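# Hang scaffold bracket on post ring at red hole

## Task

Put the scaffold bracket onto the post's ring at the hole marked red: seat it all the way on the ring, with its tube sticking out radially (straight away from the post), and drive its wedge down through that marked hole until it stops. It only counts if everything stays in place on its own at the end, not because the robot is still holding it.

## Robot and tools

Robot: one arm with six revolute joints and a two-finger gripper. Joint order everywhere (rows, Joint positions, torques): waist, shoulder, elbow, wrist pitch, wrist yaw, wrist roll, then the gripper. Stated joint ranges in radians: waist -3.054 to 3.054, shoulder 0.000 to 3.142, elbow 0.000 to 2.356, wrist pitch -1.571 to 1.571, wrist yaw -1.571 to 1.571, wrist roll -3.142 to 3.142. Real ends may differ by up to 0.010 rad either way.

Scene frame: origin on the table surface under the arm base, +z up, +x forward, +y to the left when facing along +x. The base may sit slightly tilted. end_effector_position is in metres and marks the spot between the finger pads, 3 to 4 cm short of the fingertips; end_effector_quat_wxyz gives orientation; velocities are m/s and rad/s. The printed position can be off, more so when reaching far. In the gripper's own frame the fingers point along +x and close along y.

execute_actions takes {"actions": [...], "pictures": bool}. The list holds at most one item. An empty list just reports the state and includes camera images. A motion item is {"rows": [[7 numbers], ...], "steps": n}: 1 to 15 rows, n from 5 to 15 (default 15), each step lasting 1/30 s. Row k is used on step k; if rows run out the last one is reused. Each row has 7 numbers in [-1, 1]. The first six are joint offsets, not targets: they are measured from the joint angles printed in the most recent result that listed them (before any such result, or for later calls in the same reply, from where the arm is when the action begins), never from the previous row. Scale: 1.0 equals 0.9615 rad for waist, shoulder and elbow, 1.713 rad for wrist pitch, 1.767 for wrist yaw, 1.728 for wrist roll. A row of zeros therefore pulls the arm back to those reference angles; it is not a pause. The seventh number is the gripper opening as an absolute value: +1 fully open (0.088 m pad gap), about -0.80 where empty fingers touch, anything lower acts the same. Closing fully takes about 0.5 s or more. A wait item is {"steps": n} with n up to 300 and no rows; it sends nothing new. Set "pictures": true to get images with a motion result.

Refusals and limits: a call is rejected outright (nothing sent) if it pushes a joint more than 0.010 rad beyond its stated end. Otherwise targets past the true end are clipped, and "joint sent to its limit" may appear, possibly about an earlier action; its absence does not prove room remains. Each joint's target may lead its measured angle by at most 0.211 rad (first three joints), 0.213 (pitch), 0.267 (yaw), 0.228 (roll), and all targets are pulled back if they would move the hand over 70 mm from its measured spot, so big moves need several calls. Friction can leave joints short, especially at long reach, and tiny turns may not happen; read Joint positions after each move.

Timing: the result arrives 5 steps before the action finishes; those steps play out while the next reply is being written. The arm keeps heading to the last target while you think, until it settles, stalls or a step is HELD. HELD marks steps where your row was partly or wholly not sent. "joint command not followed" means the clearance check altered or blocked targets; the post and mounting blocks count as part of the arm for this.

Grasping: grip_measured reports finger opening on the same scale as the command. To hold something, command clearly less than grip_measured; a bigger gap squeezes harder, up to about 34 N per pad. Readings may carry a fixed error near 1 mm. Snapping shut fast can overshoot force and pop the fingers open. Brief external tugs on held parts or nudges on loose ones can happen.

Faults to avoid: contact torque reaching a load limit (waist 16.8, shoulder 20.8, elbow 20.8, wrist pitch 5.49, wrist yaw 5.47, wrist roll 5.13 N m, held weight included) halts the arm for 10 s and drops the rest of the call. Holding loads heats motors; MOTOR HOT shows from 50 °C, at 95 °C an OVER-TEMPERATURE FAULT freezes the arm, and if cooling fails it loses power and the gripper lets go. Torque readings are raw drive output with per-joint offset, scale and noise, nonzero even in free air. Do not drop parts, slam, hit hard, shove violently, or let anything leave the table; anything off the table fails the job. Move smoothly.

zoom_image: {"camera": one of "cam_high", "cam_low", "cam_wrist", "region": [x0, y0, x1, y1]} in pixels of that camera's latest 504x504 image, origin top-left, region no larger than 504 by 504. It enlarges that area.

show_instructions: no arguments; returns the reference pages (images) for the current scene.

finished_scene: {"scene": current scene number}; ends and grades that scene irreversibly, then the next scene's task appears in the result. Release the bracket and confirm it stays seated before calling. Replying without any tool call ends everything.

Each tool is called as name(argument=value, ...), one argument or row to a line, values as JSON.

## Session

show_instructions(
)

Reference images for this scene: manual page 1, manual page 2, manual page 3, manual page 4, manual page 5.

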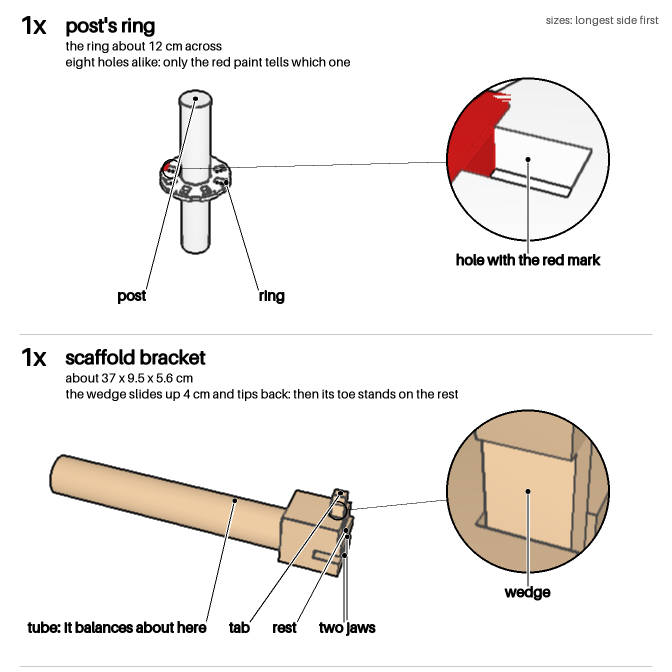

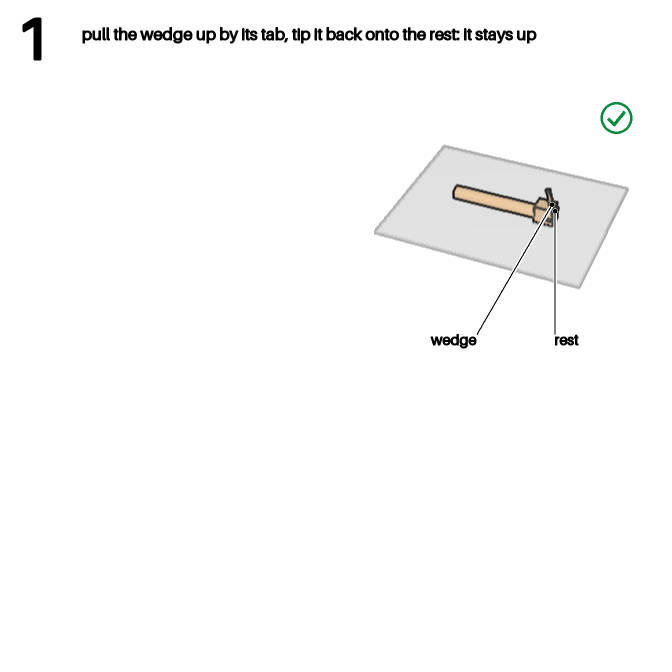

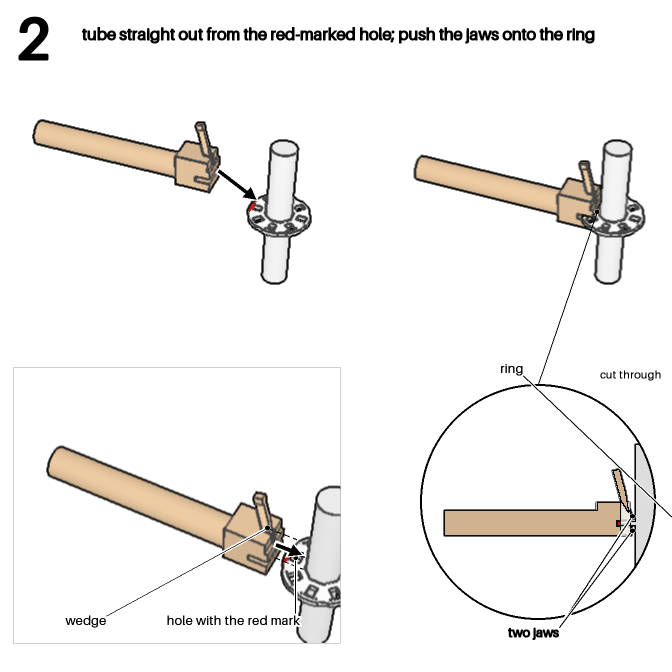

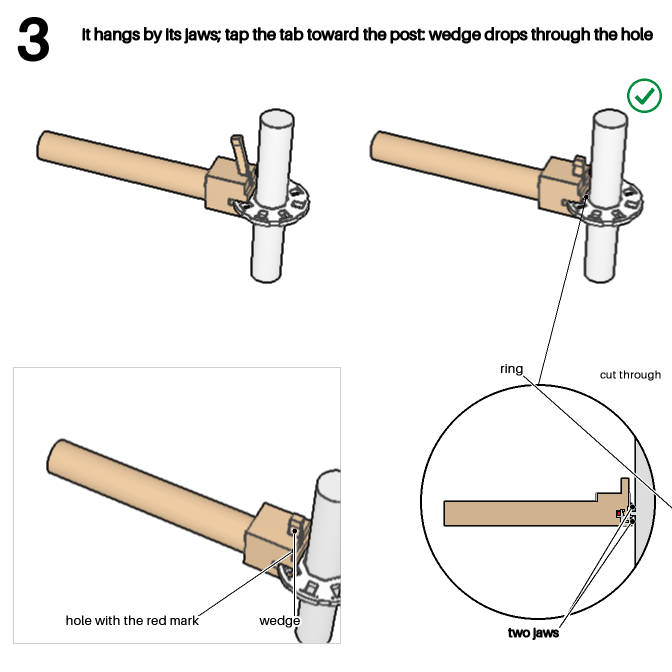

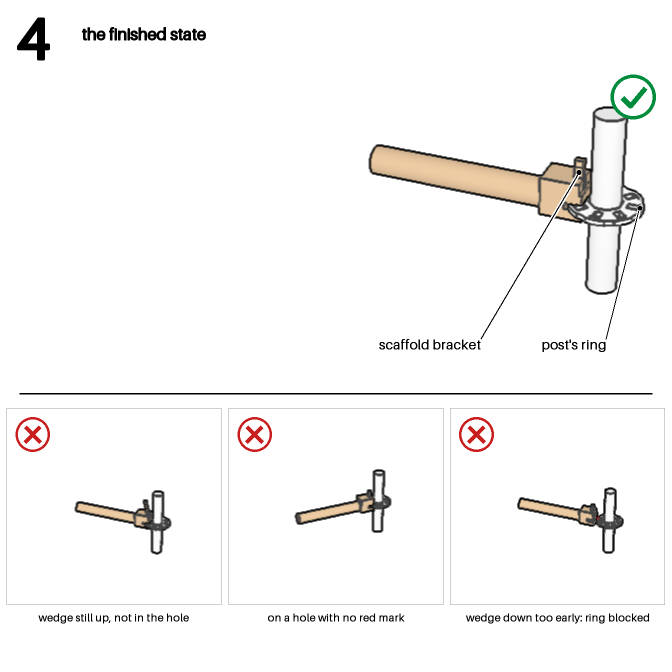

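Wedge probably already up. Ring lower on the post.

execute_actions(
  actions=[],
  pictures=true,
)

Scene clock: 0.00 s of 4500.00 s.
end_effector_position=(+0.2255, +0.3181, +0.1917) grip_measured=+0.847 end_effector_quat_wxyz=(+0.197, +0.745, +0.089, -0.631) end_effector_velocity=(-0.003, +0.000, +0.001) end_effector_angular_velocity=(+0.008, +0.021, +0.005)
Joint positions: [ 1.051  2.049  1.875 -1.411  0.215 -2.518  0.081]
Joint velocities: [-0.002 -0.002  0.002 -0.007 -0.022 -0.007 -0.   ]
Joint torques (N m, as the arm reports them, + toward a larger angle): no reading
Heat: hottest elbow 26 °C (+0.0 °C/min).

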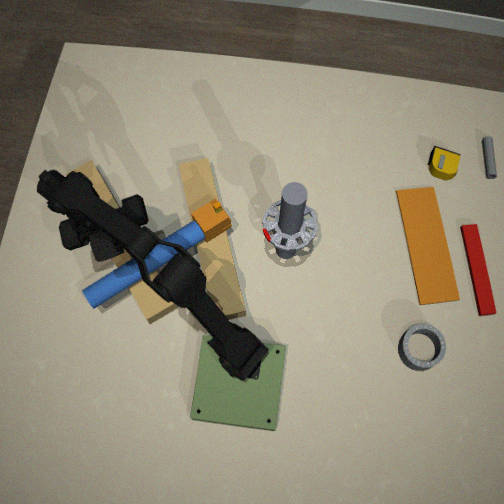

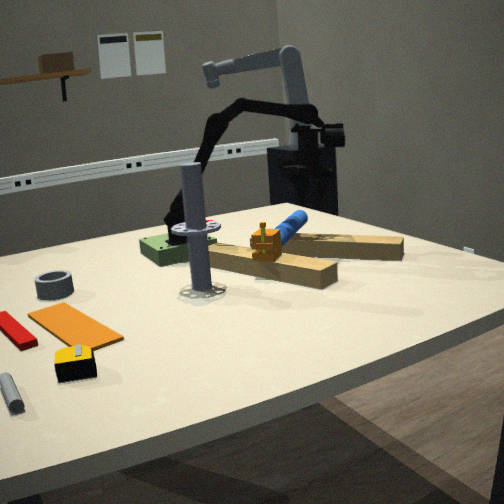

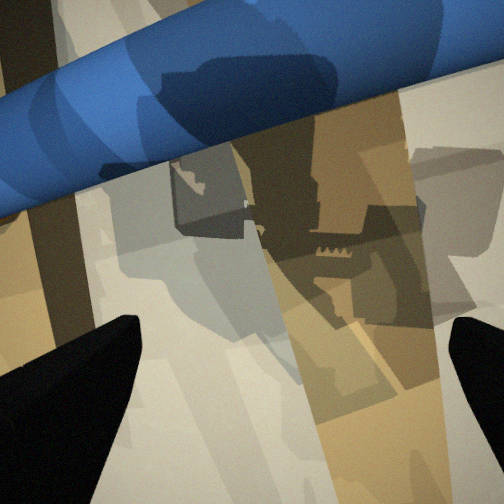

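zoom_image(
  camera="cam_high",
  region=[60, 130, 340, 410],
)

zoom_image(
  camera="cam_low",
  region=[130, 140, 410, 320],
)

Region (60, 130, 340, 410) of cam_high's 504x504 image, scaled by 1.800, with more detail than that image has.

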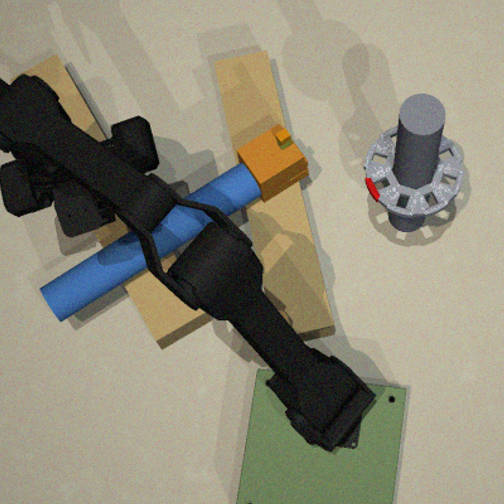

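Region (130, 140, 410, 320) of cam_low's 504x504 image, scaled by 1.800, with more detail than that image has; it fills the top 324 rows of this view, and the rest is white.

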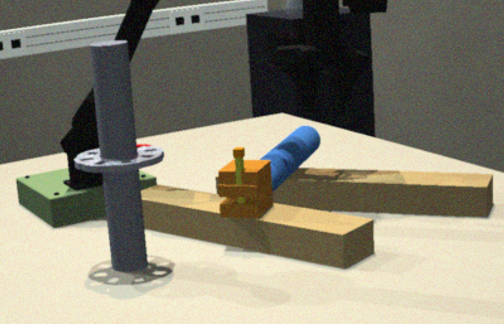

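execute_actions(
  actions=[
    {"rows": [[-0.74,-0.181,-0.255,0.088,-0.122,0.306,1]], "steps": 15},
  ],
)

execute_actions(
  actions=[
    {"steps": 20},
  ],
  pictures=true,
)

Scene clock: 2.13 s of 4500.00 s.
end_effector_position=(+0.3202, +0.1804, +0.1884) grip_measured=+1.000 end_effector_quat_wxyz=(-0.224, +0.698, -0.190, -0.654) end_effector_velocity=(+0.288, -0.545, -0.018) end_effector_angular_velocity=(+0.092, +0.108, -2.098)
Joint positions: [ 0.534  1.891  1.65  -1.265  0.011 -2.031  0.088]
Joint velocities: [-1.702 -0.017 -0.095  0.022 -0.081  0.403  0.   ]
Joint torques (N m, as the arm reports them, + toward a larger angle): [ -0.17 -10.28   3.71   0.6   -0.26   0.06]
Heat: hottest elbow 27 °C (+0.0 °C/min).
Steps of this call (steps 1 to 54: nothing new was sent; steps 55 to 64: the first 10 steps of this action). Readings (joint positions):
55: [1.039 2.022 1.840 -1.368 0.166 -2.468]
56: [1.002 1.987 1.779 -1.324 0.100 -2.397]
58: [0.893 1.931 1.698 -1.310 0.052 -2.269]
62: [0.649 1.894 1.657 -1.269 0.017 -2.068]
64: the state above

Scene clock: 2.80 s of 4500.00 s.
end_effector_position=(+0.3468, +0.1156, +0.1879) grip_measured=+1.000 end_effector_quat_wxyz=(-0.302, +0.667, -0.266, -0.627) end_effector_velocity=(-0.004, -0.005, -0.000) end_effector_angular_velocity=(-0.014, +0.018, -0.001)
Joint positions: [ 0.34   1.884  1.639 -1.262  0.003 -1.991  0.088]
Joint velocities: [-0.007 -0.002 -0.002 -0.022  0.007 -0.007  0.   ]
Joint torques (N m, as the arm reports them, + toward a larger angle): [-0.16 -9.9   3.81  0.72 -0.23  0.05]
Heat: hottest elbow 27 °C (+0.0 °C/min).
Kept back: nothing.
Steps of this call (steps 1 to 5: the last 5 steps of your previous action; steps 6 to 20: the robot went on to your last target). Readings (joint positions):
1: [0.477 1.891 1.647 -1.264 0.008 -2.019]
2: [0.424 1.891 1.645 -1.263 0.007 -2.010]
4: [0.352 1.889 1.641 -1.262 0.007 -2.000]
8: [0.331 1.885 1.639 -1.262 0.005 -1.994]
20: the state above

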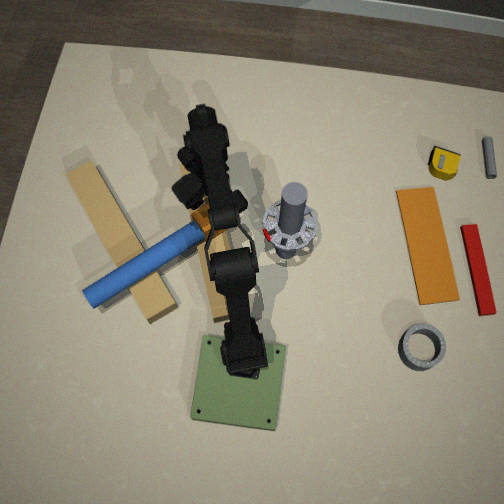

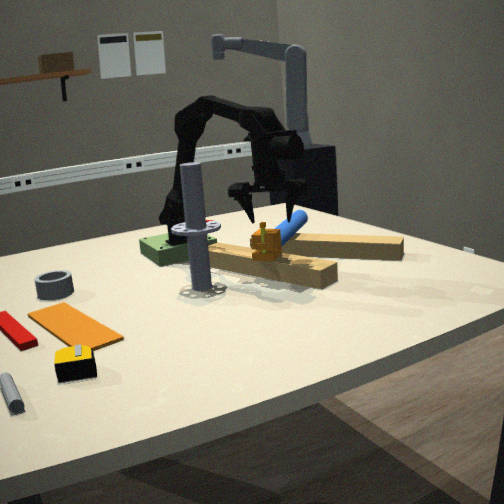

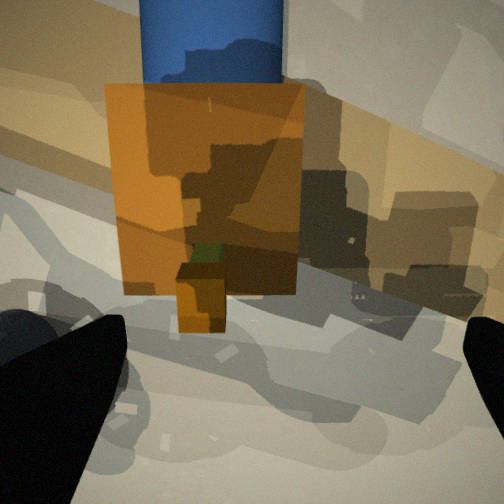

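execute_actions(
  actions=[
    {"rows": [[-0.104,-0.048,-0.189,0.079,0,-0.058,1]], "steps": 15},
  ],
)

execute_actions(
  actions=[
    {"steps": 8},
  ],
  pictures=true,
)

Scene clock: 3.97 s of 4500.00 s.
end_effector_position=(+0.3444, +0.0761, +0.1565) grip_measured=+1.000 end_effector_quat_wxyz=(-0.302, +0.666, -0.272, -0.626) end_effector_velocity=(+0.014, +0.016, +0.005) end_effector_angular_velocity=(+0.038, -0.084, +0.065)
Joint positions: [ 0.236  1.846  1.465 -1.132  0.003 -2.087  0.088]
Joint velocities: [ 0.027 -0.012 -0.002  0.081 -0.022 -0.037  0.   ]
Joint torques (N m, as the arm reports them, + toward a larger angle): [ 0.28 -9.25  3.93  0.63 -0.15 -0.08]
Heat: hottest elbow 27 °C (+0.0 °C/min).
Steps of this call (steps 1 to 15: the robot went on to your last target; steps 16 to 25: nothing new was sent; steps 26 to 35: the first 10 steps of this action). Readings (joint positions):
26: [0.335 1.875 1.611 -1.226 -0.002 -2.012]
27: [0.317 1.859 1.570 -1.187 -0.004 -2.037]
29: [0.272 1.848 1.511 -1.169 -0.000 -2.065]
33: [0.235 1.848 1.466 -1.141 0.003 -2.084]
35: the state above

Scene clock: 4.23 s of 4500.00 s.
end_effector_position=(+0.3447, +0.0769, +0.1566) grip_measured=+1.000 end_effector_quat_wxyz=(-0.301, +0.667, -0.270, -0.626) end_effector_velocity=(-0.003, +0.002, +0.000) end_effector_angular_velocity=(+0.019, +0.012, +0.006)
Joint positions: [ 0.238  1.846  1.465 -1.13   0.003 -2.089  0.088]
Joint velocities: [-0.002 -0.002 -0.002 -0.007 -0.022 -0.007  0.   ]
Joint torques (N m, as the arm reports them, + toward a larger angle): [ 0.23 -9.46  3.88  0.76 -0.15 -0.07]
Heat: hottest elbow 27 °C (+0.0 °C/min).
Kept back: nothing.
Steps of this call (steps 1 to 5: the last 5 steps of your previous action; steps 6 to 8: the robot went on to your last target). Readings (joint positions):
1: [0.237 1.846 1.465 -1.131 0.003 -2.088]
2: [0.238 1.846 1.465 -1.131 0.003 -2.088]
4: [0.238 1.846 1.465 -1.131 0.003 -2.089]
8: the state above

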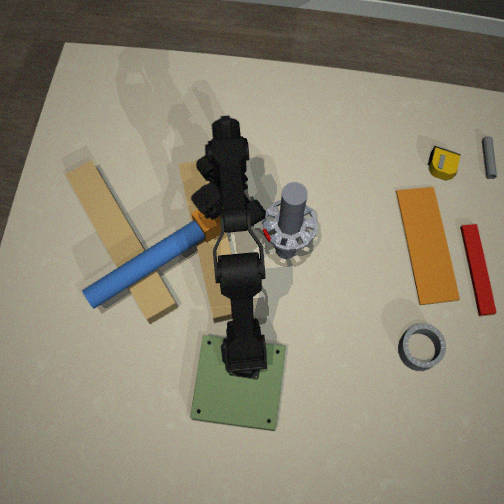

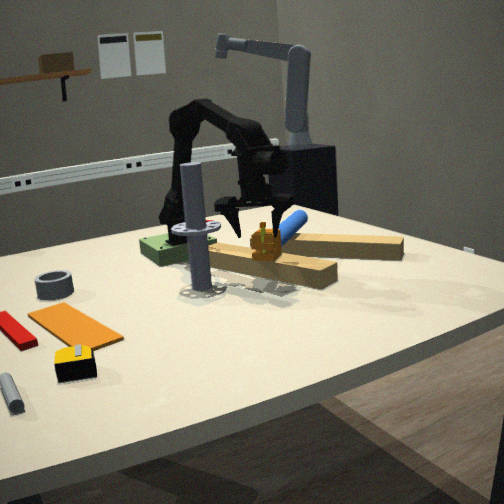

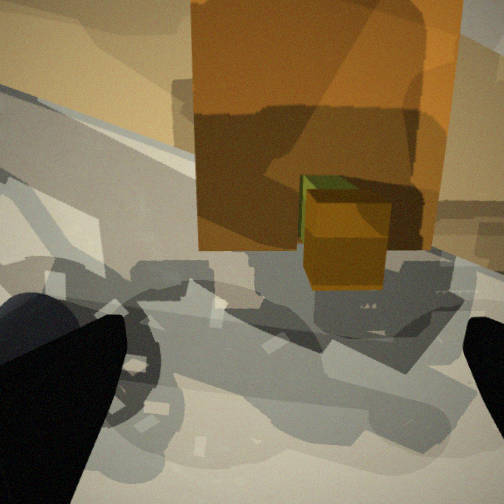

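execute_actions(
  actions=[
    {"rows": [[0.091,-0.026,-0.033,0.004,0,0.05,1]], "steps": 15},
  ],
  pictures=true,
)

Scene clock: 5.17 s of 4500.00 s.
end_effector_position=(+0.3320, +0.1064, +0.1558) grip_measured=+1.000 end_effector_quat_wxyz=(-0.299, +0.667, -0.266, -0.628) end_effector_velocity=(-0.002, -0.006, +0.000) end_effector_angular_velocity=(+0.006, +0.010, -0.038)
Joint positions: [ 0.329  1.831  1.443 -1.125  0.003 -2.007  0.088]
Joint velocities: [-0.017 -0.007 -0.007 -0.007 -0.007  0.022  0.   ]
Joint torques (N m, as the arm reports them, + toward a larger angle): [-0.32 -9.43  3.75  0.65 -0.14  0.06]
Heat: hottest shoulder 27 °C (+11.6 °C/min).
Steps of this call (steps 1 to 15: the robot went on to your last target; steps 16 to 18: nothing new was sent; steps 19 to 28: the first 10 steps of this action). Readings (joint positions):
19: [0.243 1.844 1.462 -1.127 0.006 -2.071]
20: [0.259 1.840 1.456 -1.125 0.006 -2.050]
22: [0.298 1.834 1.447 -1.125 0.005 -2.027]
26: [0.329 1.831 1.443 -1.125 0.003 -2.010]
28: the state above

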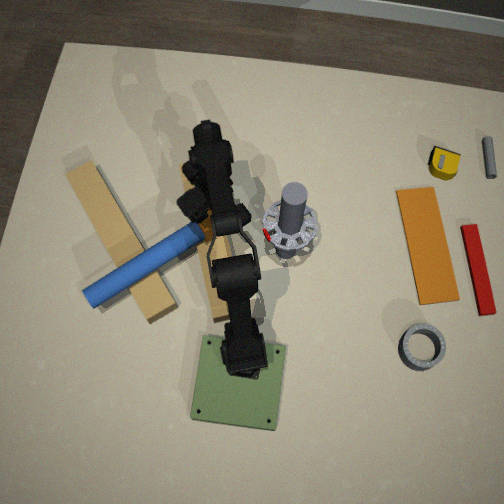

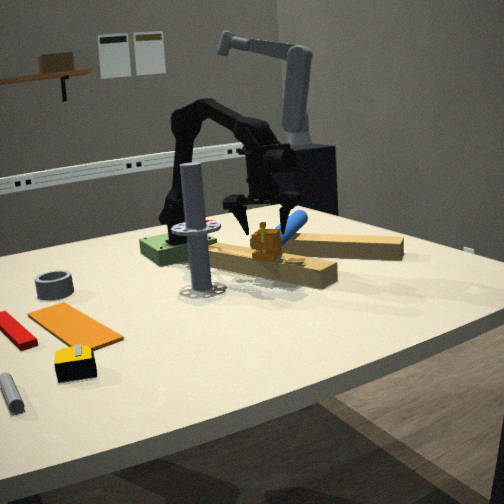

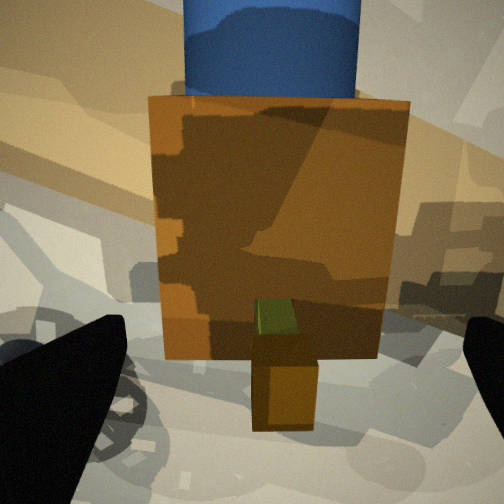

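zoom_image(
  camera="cam_low",
  region=[200, 170, 330, 290],
)

Region (200, 170, 330, 290) of cam_low's 504x504 image, scaled by 3.877, with more detail than that image has; it fills the top 465 rows of this view, and the rest is white.

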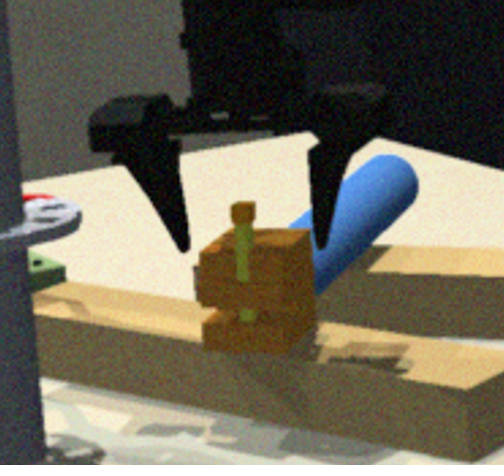

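execute_actions(
  actions=[
    {"rows": [[0,0,0,0,0,0,0.5],[0,0,0,0,0,0,0],[0,0,0,0,0,0,-0.4],[0,0,0,0,0,0,-0.7],[0,0,0,0,0,0,-1]], "steps": 15},
  ],
)

execute_actions(
  actions=[
    {"steps": 8},
  ],
  pictures=true,
)

Scene clock: 5.73 s of 4500.00 s.
end_effector_position=(+0.3314, +0.1049, +0.1557) grip_measured=-0.102 end_effector_quat_wxyz=(-0.297, +0.667, -0.269, -0.628) end_effector_velocity=(+0.004, +0.007, -0.002) end_effector_angular_velocity=(+0.017, -0.022, +0.192)
Joint positions: [ 0.327  1.83   1.442 -1.129  0.008 -2.009  0.034]
Joint velocities: [ 0.007  0.002 -0.007  0.037 -0.022 -0.183  0.039]
Joint torques (N m, as the arm reports them, + toward a larger angle): [ 0.08 -8.32  4.63  0.83 -0.31  0.19]
Heat: hottest shoulder 27 °C (+10.5 °C/min).
Steps of this call (steps 1 to 5: the last 5 steps of your previous action; steps 6 to 7: the robot went on to your last target; steps 8 to 17: the first 10 steps of this action). Readings (joint positions):
8: [0.328 1.830 1.442 -1.125 0.003 -2.005]
9: [0.328 1.830 1.442 -1.125 0.003 -2.005]
11: [0.328 1.830 1.442 -1.126 0.003 -2.005]
15: [0.327 1.830 1.442 -1.129 0.007 -2.006]
17: the state above

Scene clock: 6.00 s of 4500.00 s.
end_effector_position=(+0.3316, +0.1051, +0.1557) grip_measured=-0.096 end_effector_quat_wxyz=(-0.296, +0.668, -0.268, -0.628) end_effector_velocity=(-0.004, +0.001, -0.001) end_effector_angular_velocity=(+0.003, +0.014, +0.010)
Joint positions: [ 0.327  1.83   1.442 -1.128  0.008 -2.01   0.034]
Joint velocities: [ 0.002 -0.002 -0.007 -0.007 -0.007 -0.007 -0.   ]
Joint torques (N m, as the arm reports them, + toward a larger angle): [ 0.15 -8.26  4.63  0.77 -0.33  0.07]
Heat: hottest shoulder 27 °C (+10.0 °C/min).
Kept back: nothing.
Steps of this call (steps 1 to 5: the last 5 steps of your previous action; steps 6 to 8: the robot went on to your last target). Readings (joint positions):
1: [0.327 1.830 1.442 -1.127 0.007 -2.010]
2: [0.327 1.830 1.442 -1.128 0.007 -2.010]
4: [0.327 1.830 1.442 -1.128 0.007 -2.010]
8: the state above

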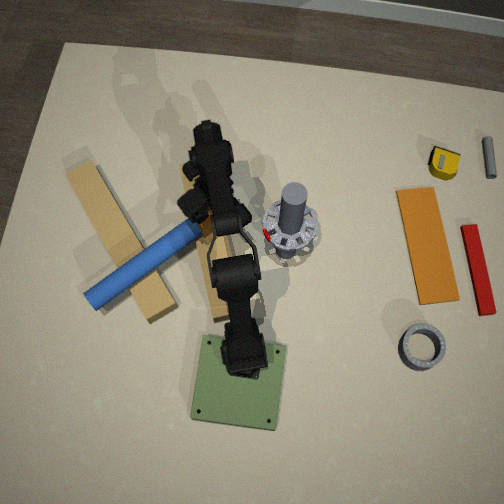

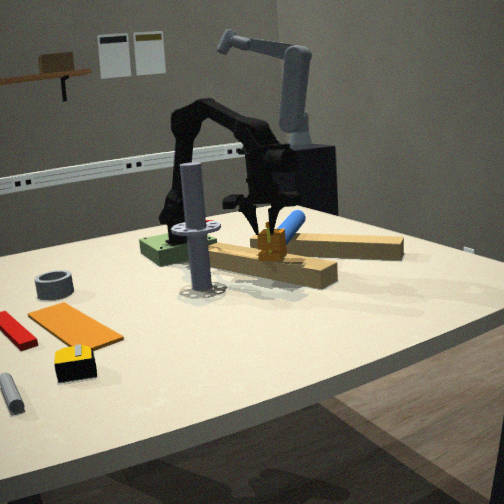

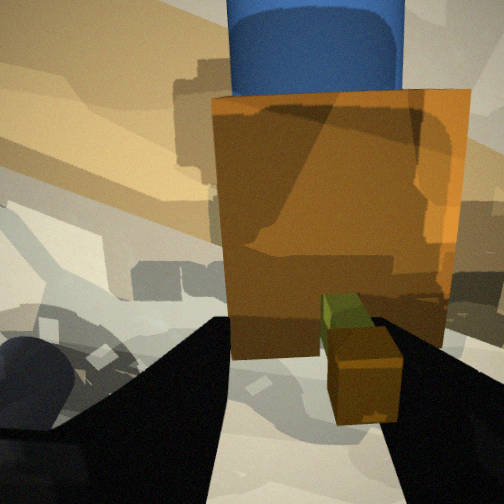

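execute_actions(
  actions=[
    {"rows": [[0,0,0,0,0,0,0.2],[0,0,0,0,0,0,0.5],[0,0,0,0,0,0,0.6],[0,0,0,0,0,0,0.6],[0,0,0,0,0,0,0.6],[0,0,0,0,0,0,0.6],[0,0.012,0.075,-0.037,0,0,0.6]], "steps": 15},
  ],
)

execute_actions(
  actions=[
    {"steps": 10},
  ],
  pictures=true,
)

zoom_image(
  camera="cam_low",
  region=[200, 170, 330, 290],
)

Scene clock: 6.60 s of 4500.00 s.
end_effector_position=(+0.3332, +0.1054, +0.1647) grip_measured=+0.168 end_effector_quat_wxyz=(-0.295, +0.666, -0.270, -0.630) end_effector_velocity=(+0.034, +0.011, +0.074) end_effector_angular_velocity=(+0.048, -0.126, +0.005)
Joint positions: [ 0.327  1.837  1.488 -1.172  0.008 -2.01   0.047]
Joint velocities: [-0.002 -0.002  0.286 -0.154 -0.007 -0.007  0.177]
Joint torques (N m, as the arm reports them, + toward a larger angle): [ 0.02 -7.95  4.99  0.25 -0.15  0.01]
Heat: hottest shoulder 27 °C (+9.1 °C/min).
Steps of this call (steps 1 to 8: the robot went on to your last target; steps 9 to 18: the first 10 steps of this action). Readings (joint positions):
9: [0.327 1.830 1.442 -1.128 0.008 -2.010]
10: [0.327 1.830 1.442 -1.128 0.008 -2.010]
12: [0.327 1.830 1.442 -1.128 0.008 -2.010]
16: [0.327 1.836 1.466 -1.156 0.008 -2.010]
18: the state above

Scene clock: 6.93 s of 4500.00 s.
end_effector_position=(+0.3344, +0.1058, +0.1696) grip_measured=+0.598 end_effector_quat_wxyz=(-0.296, +0.667, -0.269, -0.629) end_effector_velocity=(-0.001, -0.000, +0.001) end_effector_angular_velocity=(+0.005, +0.004, +0.020)
Joint positions: [ 0.327  1.837  1.507 -1.187  0.008 -2.01   0.068]
Joint velocities: [-0.002 -0.002  0.002 -0.007 -0.007 -0.022  0.001]
Joint torques (N m, as the arm reports them, + toward a larger angle): [-0.06 -7.89  5.37  0.31 -0.16 -0.01]
Heat: hottest shoulder 27 °C (+8.7 °C/min).
Kept back: nothing.
Steps of this call (steps 1 to 5: the last 5 steps of your previous action; steps 6 to 10: the robot went on to your last target). Readings (joint positions):
1: [0.327 1.837 1.496 -1.176 0.008 -2.010]
2: [0.327 1.837 1.502 -1.179 0.008 -2.010]
4: [0.327 1.837 1.506 -1.183 0.008 -2.010]
8: [0.327 1.837 1.506 -1.187 0.008 -2.010]
10: the state above

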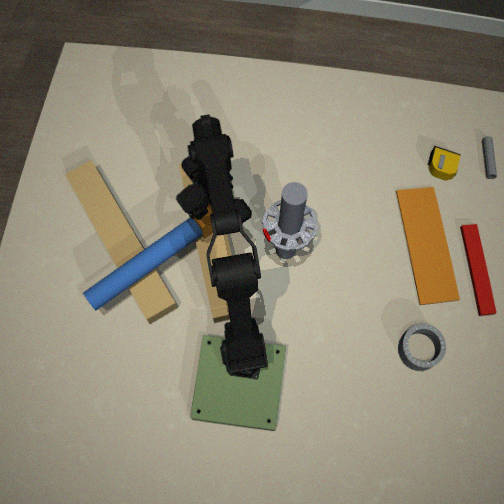

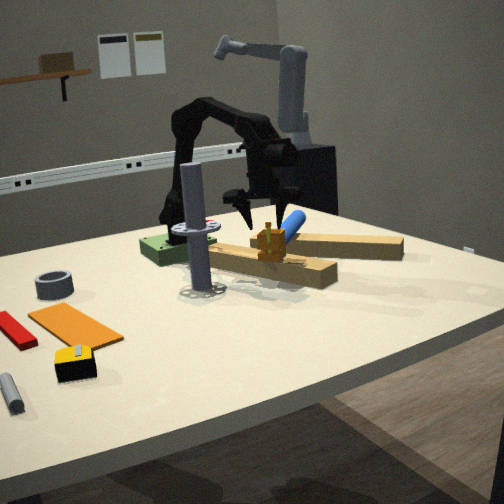

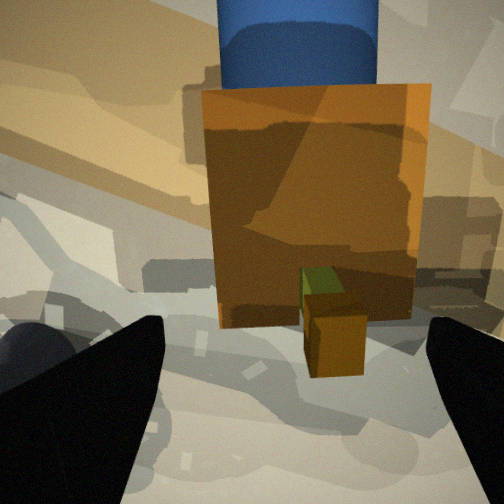

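Region (200, 170, 330, 290) of cam_low's 504x504 image, scaled by 3.877, with more detail than that image has; it fills the top 465 rows of this view, and the rest is white.

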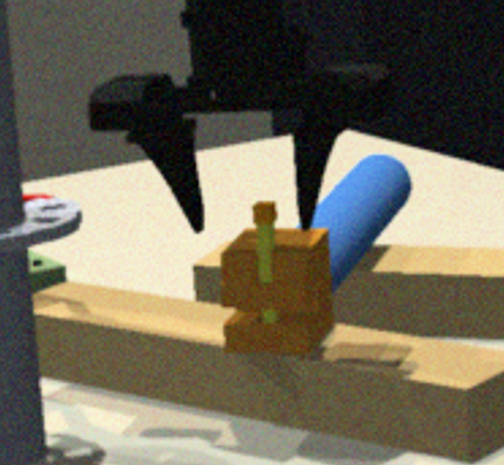

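execute_actions(
  actions=[
    {"rows": [[0.012,0.012,0,0.025,0,0.007,0.4],[0.012,0.012,0,0.025,0,0.007,0.2],[0.012,0.012,0,0.025,0,0.007,0.0],[0.012,0.012,0,0.025,0,0.007,-0.2],[0.012,0.012,0,0.025,0,0.007,-0.4],[0.012,0.012,0,0.025,0,0.007,-0.6],[0.012,0.012,0,0.025,0,0.007,-0.8],[0.012,0.012,0,0.025,0,0.007,-1]], "steps": 15},
  ],
)

execute_actions(
  actions=[
    {"steps": 10},
  ],
  pictures=true,
)

zoom_image(
  camera="cam_low",
  region=[200, 170, 330, 290],
)

Scene clock: 7.63 s of 4500.00 s.
end_effector_position=(+0.3411, +0.1114, +0.1698) grip_measured=-0.487 end_effector_quat_wxyz=(-0.304, +0.676, -0.260, -0.619) end_effector_velocity=(-0.008, -0.009, +0.000) end_effector_angular_velocity=(-0.037, +0.037, +0.012)
Joint positions: [ 0.337  1.839  1.507 -1.15   0.009 -2.     0.015]
Joint velocities: [-0.007 -0.002  0.002 -0.051  0.022 -0.022 -0.174]
Joint torques (N m, as the arm reports them, + toward a larger angle): [ 0.21 -7.37  4.73  0.97 -0.22  0.04]
Heat: hottest shoulder 27 °C (+7.9 °C/min).
Steps of this call (steps 1 to 11: the robot went on to your last target; steps 12 to 21: the first 10 steps of this action). Readings (joint positions):
12: [0.328 1.837 1.507 -1.185 0.008 -2.009]
13: [0.329 1.837 1.507 -1.175 0.008 -2.006]
15: [0.333 1.838 1.507 -1.156 0.008 -2.003]
19: [0.337 1.839 1.507 -1.149 0.008 -2.001]
21: the state above

Scene clock: 7.97 s of 4500.00 s.
end_effector_position=(+0.3412, +0.1112, +0.1695) grip_measured=-0.534 end_effector_quat_wxyz=(-0.303, +0.676, -0.260, -0.619) end_effector_velocity=(-0.002, +0.002, +0.001) end_effector_angular_velocity=(+0.005, +0.004, +0.010)
Joint positions: [ 0.337  1.84   1.507 -1.15   0.01  -2.002  0.013]
Joint velocities: [ 0.002 -0.002  0.002 -0.007 -0.007 -0.007 -0.   ]
Joint torques (N m, as the arm reports them, + toward a larger angle): [ 0.15 -7.47  4.64  0.97 -0.21  0.11]
Heat: hottest shoulder 27 °C (+7.5 °C/min).
Kept back: nothing.
Steps of this call (steps 1 to 5: the last 5 steps of your previous action; steps 6 to 10: the robot went on to your last target). Readings (joint positions):
1: [0.337 1.839 1.507 -1.150 0.009 -2.002]
2: [0.337 1.839 1.507 -1.150 0.010 -2.002]
4: [0.337 1.840 1.507 -1.150 0.010 -2.002]
8: [0.337 1.840 1.507 -1.150 0.010 -2.002]
10: the state above

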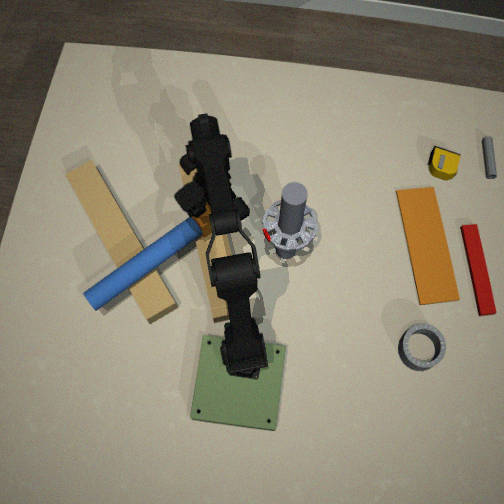

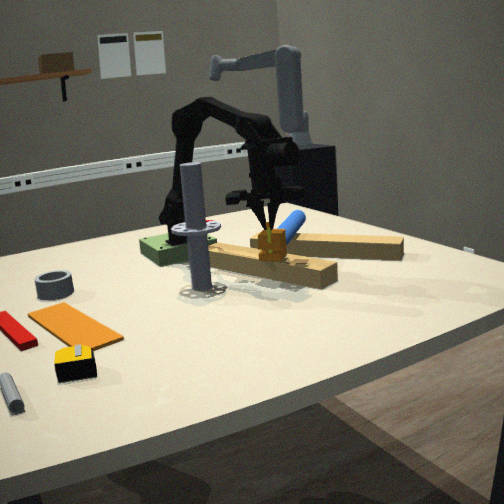

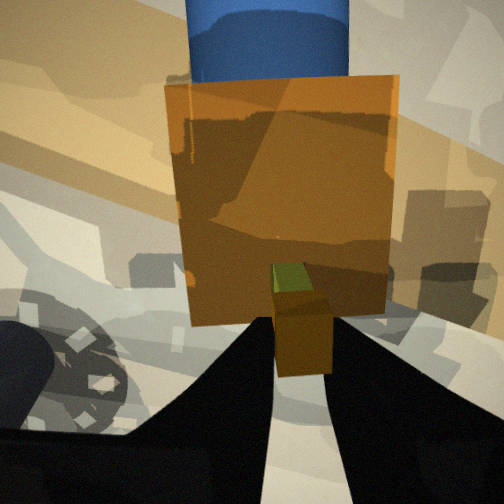

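Region (200, 170, 330, 290) of cam_low's 504x504 image, scaled by 3.877, with more detail than that image has; it fills the top 465 rows of this view, and the rest is white.

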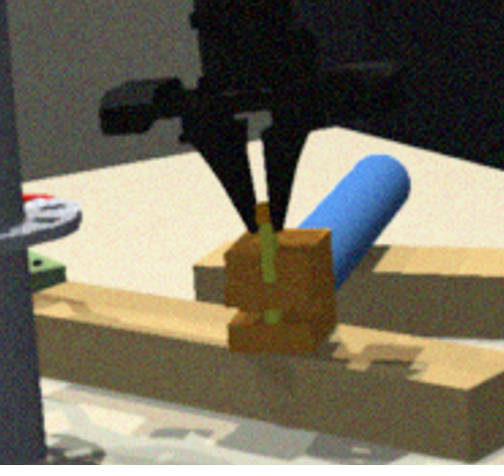

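execute_actions(
  actions=[
    {"rows": [[0,0,0.03,-0.005,0,0,-1],[0,0.001,0.05,-0.017,0,0,-1],[0,0.002,0.07,-0.028,0,0,-1],[0,0.002,0.09,-0.04,0,0,-1],[0,0.003,0.11,-0.05,0,0,-1],[0,0.003,0.13,-0.062,0,0,-1],[0,0.004,0.15,-0.073,0,0,-1],[0,0.004,0.17,-0.084,0,0,-1],[0,0.004,0.188,-0.094,0,0,-1]], "steps": 15},
  ],
)

execute_actions(
  actions=[
    {"steps": 10},
  ],
  pictures=true,
)

zoom_image(
  camera="cam_low",
  region=[200, 170, 330, 290],
)

Scene clock: 8.83 s of 4500.00 s.
end_effector_position=(+0.3417, +0.1112, +0.2027) grip_measured=-0.535 end_effector_quat_wxyz=(-0.301, +0.676, -0.261, -0.620) end_effector_velocity=(+0.002, +0.001, +0.101) end_effector_angular_velocity=(+0.016, -0.033, +0.020)
Joint positions: [ 0.337  1.844  1.644 -1.287  0.011 -2.005  0.013]
Joint velocities: [-0.002 -0.002  0.393 -0.359 -0.007 -0.022 -0.   ]
Joint torques (N m, as the arm reports them, + toward a larger angle): [-0.03 -8.57  5.95  1.03 -0.16  0.11]
Heat: hottest shoulder 28 °C (+13.6 °C/min).
Steps of this call (steps 1 to 15: the robot went on to your last target; step 16: nothing new was sent; steps 17 to 26: the first 10 steps of this action). Readings (joint positions):
17: [0.337 1.840 1.509 -1.151 0.011 -2.002]
18: [0.337 1.841 1.515 -1.157 0.011 -2.002]
20: [0.337 1.844 1.538 -1.182 0.011 -2.002]
24: [0.337 1.844 1.610 -1.256 0.011 -2.003]
26: the state above

Scene clock: 9.17 s of 4500.00 s.
end_effector_position=(+0.3424, +0.1114, +0.2105) grip_measured=-0.535 end_effector_quat_wxyz=(-0.302, +0.678, -0.259, -0.619) end_effector_velocity=(-0.003, -0.005, +0.001) end_effector_angular_velocity=(-0.027, +0.009, +0.003)
Joint positions: [ 0.337  1.844  1.674 -1.312  0.011 -2.006  0.013]
Joint velocities: [-0.002 -0.002  0.002 -0.022  0.022 -0.007 -0.   ]
Joint torques (N m, as the arm reports them, + toward a larger angle): [-0.09 -8.6   5.86  0.74 -0.19  0.1 ]
Heat: hottest shoulder 28 °C (+13.1 °C/min).
Kept back: nothing.
Steps of this call (steps 1 to 5: the last 5 steps of your previous action; steps 6 to 10: the robot went on to your last target). Readings (joint positions):
1: [0.337 1.844 1.655 -1.297 0.011 -2.006]
2: [0.337 1.844 1.663 -1.303 0.011 -2.006]
4: [0.337 1.844 1.670 -1.307 0.011 -2.006]
8: [0.337 1.844 1.673 -1.311 0.011 -2.006]
10: the state above

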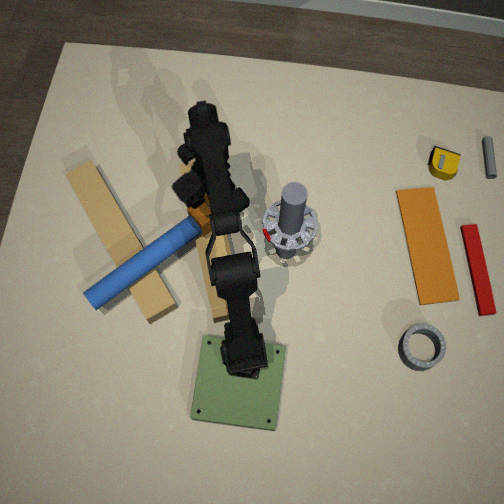

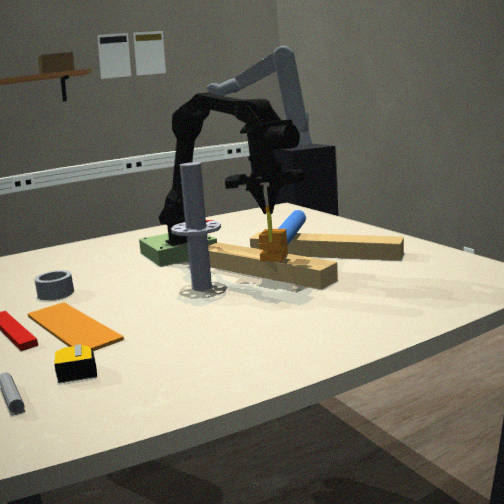

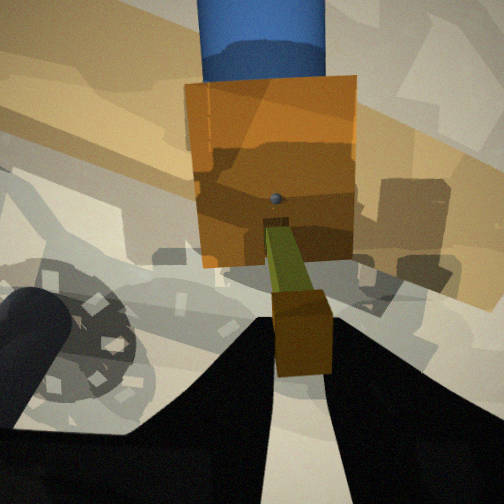

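Region (200, 170, 330, 290) of cam_low's 504x504 image, scaled by 3.877, with more detail than that image has; it fills the top 465 rows of this view, and the rest is white.

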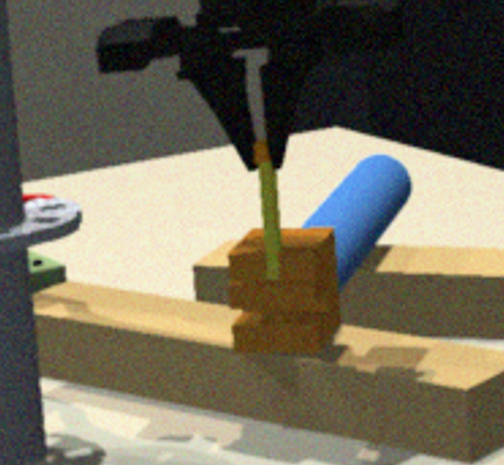

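execute_actions(
  actions=[
    {"rows": [[0.015,0,0,0,0.014,0.008,-1],[0.03,0,0,0,0.028,0.017,-1],[0.045,0,0,-0.003,0.042,0.025,-1],[0.06,0,0,-0.006,0.056,0.033,-1],[0.075,0,0,-0.009,0.07,0.042,-1],[0.09,0,0,-0.012,0.084,0.05,-1],[0.105,0,0,-0.015,0.1,0.058,-1]], "steps": 15},
  ],
)

execute_actions(
  actions=[
    {"steps": 8},
  ],
  pictures=true,
)

zoom_image(
  camera="cam_low",
  region=[200, 170, 330, 290],
)

Scene clock: 9.90 s of 4500.00 s.
end_effector_position=(+0.3361, +0.1201, +0.2122) grip_measured=-0.541 end_effector_quat_wxyz=(-0.261, +0.709, -0.298, -0.583) end_effector_velocity=(-0.011, +0.020, +0.004) end_effector_angular_velocity=(-0.151, -0.059, +0.027)
Joint positions: [ 0.43   1.844  1.674 -1.33   0.166 -1.918  0.012]
Joint velocities: [ 0.134 -0.002 -0.002 -0.022  0.168  0.095 -0.   ]
Joint torques (N m, as the arm reports them, + toward a larger angle): [-0.25 -8.59  4.69  0.26  0.12  0.05]
Heat: hottest shoulder 28 °C (+12.1 °C/min).
Steps of this call (steps 1 to 12: the robot went on to your last target; steps 13 to 22: the first 10 steps of this action). Readings (joint positions):
13: [0.338 1.844 1.674 -1.313 0.014 -2.005]
14: [0.342 1.844 1.674 -1.313 0.022 -1.999]
16: [0.361 1.844 1.674 -1.314 0.056 -1.977]
20: [0.414 1.844 1.674 -1.329 0.144 -1.929]
22: the state above

Scene clock: 10.17 s of 4500.00 s.
end_effector_position=(+0.3349, +0.1198, +0.2122) grip_measured=-0.542 end_effector_quat_wxyz=(-0.258, +0.710, -0.304, -0.580) end_effector_velocity=(-0.005, -0.003, -0.001) end_effector_angular_velocity=(-0.034, +0.019, +0.027)
Joint positions: [ 0.436  1.844  1.674 -1.336  0.179 -1.909  0.012]
Joint velocities: [ 0.007 -0.002 -0.007 -0.022  0.022 -0.022 -0.   ]
Joint torques (N m, as the arm reports them, + toward a larger angle): [-0.01 -8.63  4.7   0.45  0.32  0.09]
Heat: hottest shoulder 28 °C (+11.8 °C/min).
Kept back: nothing.
Steps of this call (steps 1 to 5: the last 5 steps of your previous action; steps 6 to 8: the robot went on to your last target). Readings (joint positions):
1: [0.433 1.844 1.674 -1.331 0.171 -1.915]
2: [0.434 1.844 1.674 -1.332 0.174 -1.912]
4: [0.435 1.844 1.674 -1.335 0.177 -1.910]
8: the state above

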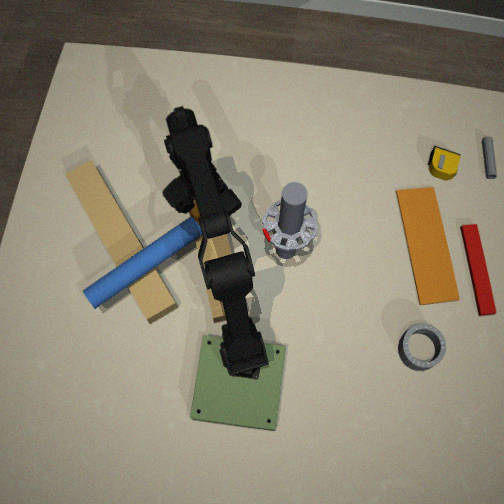

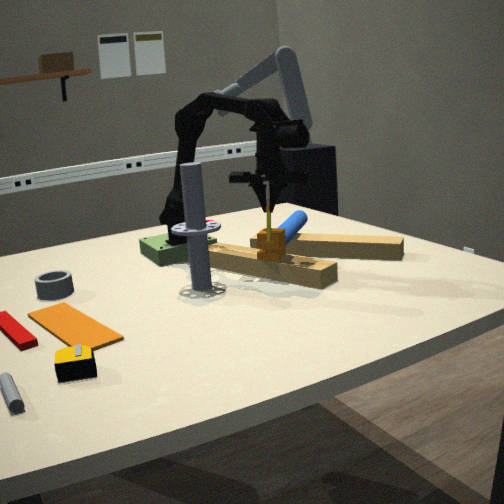

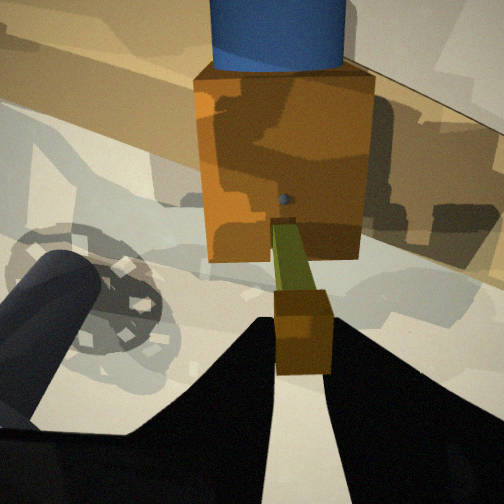

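Region (200, 170, 330, 290) of cam_low's 504x504 image, scaled by 3.877, with more detail than that image has; it fills the top 465 rows of this view, and the rest is white.

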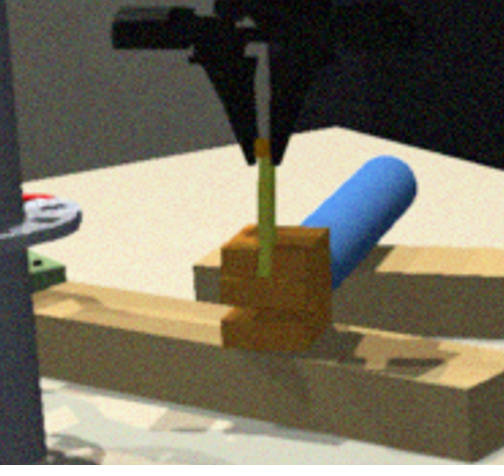

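execute_actions(
  actions=[
    {"rows": [[0.01,0,0,-0.002,0,0.006,-1],[0.02,0,0,-0.004,0,0.011,-1],[0.03,0,0,-0.006,0,0.017,-1],[0.03,0,0,-0.006,0,0.017,-1],[0.03,0,0,-0.006,0,0.017,-1],[0.03,0,-0.01,0,0,0.017,-1],[0.03,0,-0.02,0.005,0,0.017,-1],[0.03,0,-0.03,0.011,0,0.017,-1]], "steps": 15},
  ],
)

execute_actions(
  actions=[
    {"steps": 8},
  ],
  pictures=true,
)

zoom_image(
  camera="cam_low",
  region=[200, 170, 330, 290],
)

Scene clock: 11.17 s of 4500.00 s.
end_effector_position=(+0.3305, +0.1267, +0.2081) grip_measured=-0.543 end_effector_quat_wxyz=(-0.255, +0.710, -0.305, -0.581) end_effector_velocity=(-0.003, -0.004, -0.013) end_effector_angular_velocity=(-0.015, +0.013, +0.004)
Joint positions: [ 0.461  1.844  1.658 -1.33   0.184 -1.885  0.012]
Joint velocities: [-0.002 -0.007 -0.061  0.037  0.007 -0.007 -0.001]
Joint torques (N m, as the arm reports them, + toward a larger angle): [ 0.24 -8.43  3.97  0.97 -0.17  0.12]
Heat: hottest shoulder 28 °C (+10.7 °C/min).
Steps of this call (steps 1 to 20: the robot went on to your last target; steps 21 to 30: the first 10 steps of this action). Readings (joint positions):
21: [0.437 1.844 1.673 -1.339 0.183 -1.909]
22: [0.438 1.844 1.673 -1.339 0.184 -1.908]
24: [0.445 1.844 1.673 -1.342 0.185 -1.895]
28: [0.459 1.844 1.665 -1.337 0.184 -1.885]
30: the state above

Scene clock: 11.43 s of 4500.00 s.
end_effector_position=(+0.3303, +0.1268, +0.2075) grip_measured=-0.543 end_effector_quat_wxyz=(-0.255, +0.710, -0.305, -0.581) end_effector_velocity=(-0.002, -0.001, -0.000) end_effector_angular_velocity=(+0.004, +0.009, -0.009)
Joint positions: [ 0.461  1.844  1.655 -1.328  0.184 -1.885  0.012]
Joint velocities: [-0.002 -0.002 -0.002 -0.007 -0.007  0.007  0.   ]
Joint torques (N m, as the arm reports them, + toward a larger angle): [ 0.34 -8.52  3.73  1.27 -0.21  0.14]
Heat: hottest shoulder 28 °C (+10.5 °C/min).
Kept back: nothing.
Steps of this call (steps 1 to 5: the last 5 steps of your previous action; steps 6 to 8: the robot went on to your last target). Readings (joint positions):
1: [0.461 1.844 1.657 -1.329 0.184 -1.885]
2: [0.461 1.844 1.656 -1.329 0.184 -1.885]
4: [0.461 1.844 1.656 -1.328 0.184 -1.885]
8: the state above

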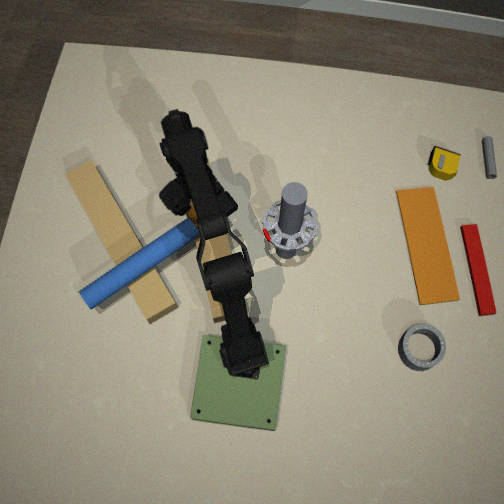

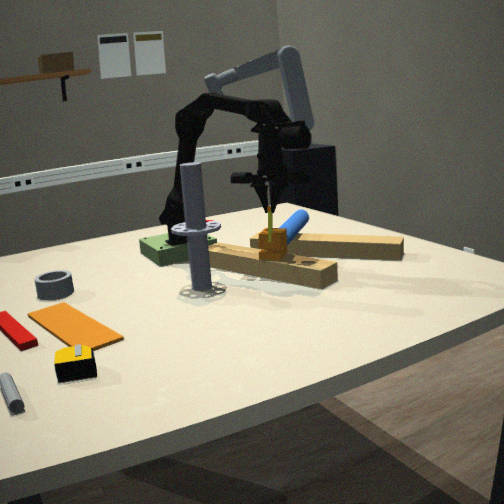

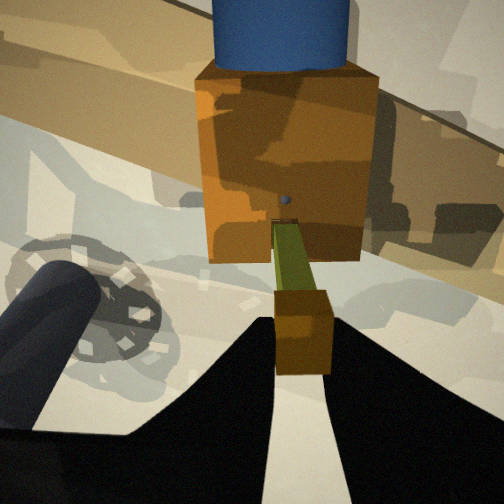

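Region (200, 170, 330, 290) of cam_low's 504x504 image, scaled by 3.877, with more detail than that image has; it fills the top 465 rows of this view, and the rest is white.

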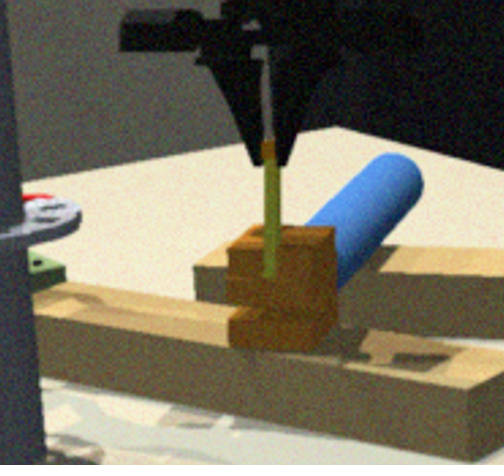

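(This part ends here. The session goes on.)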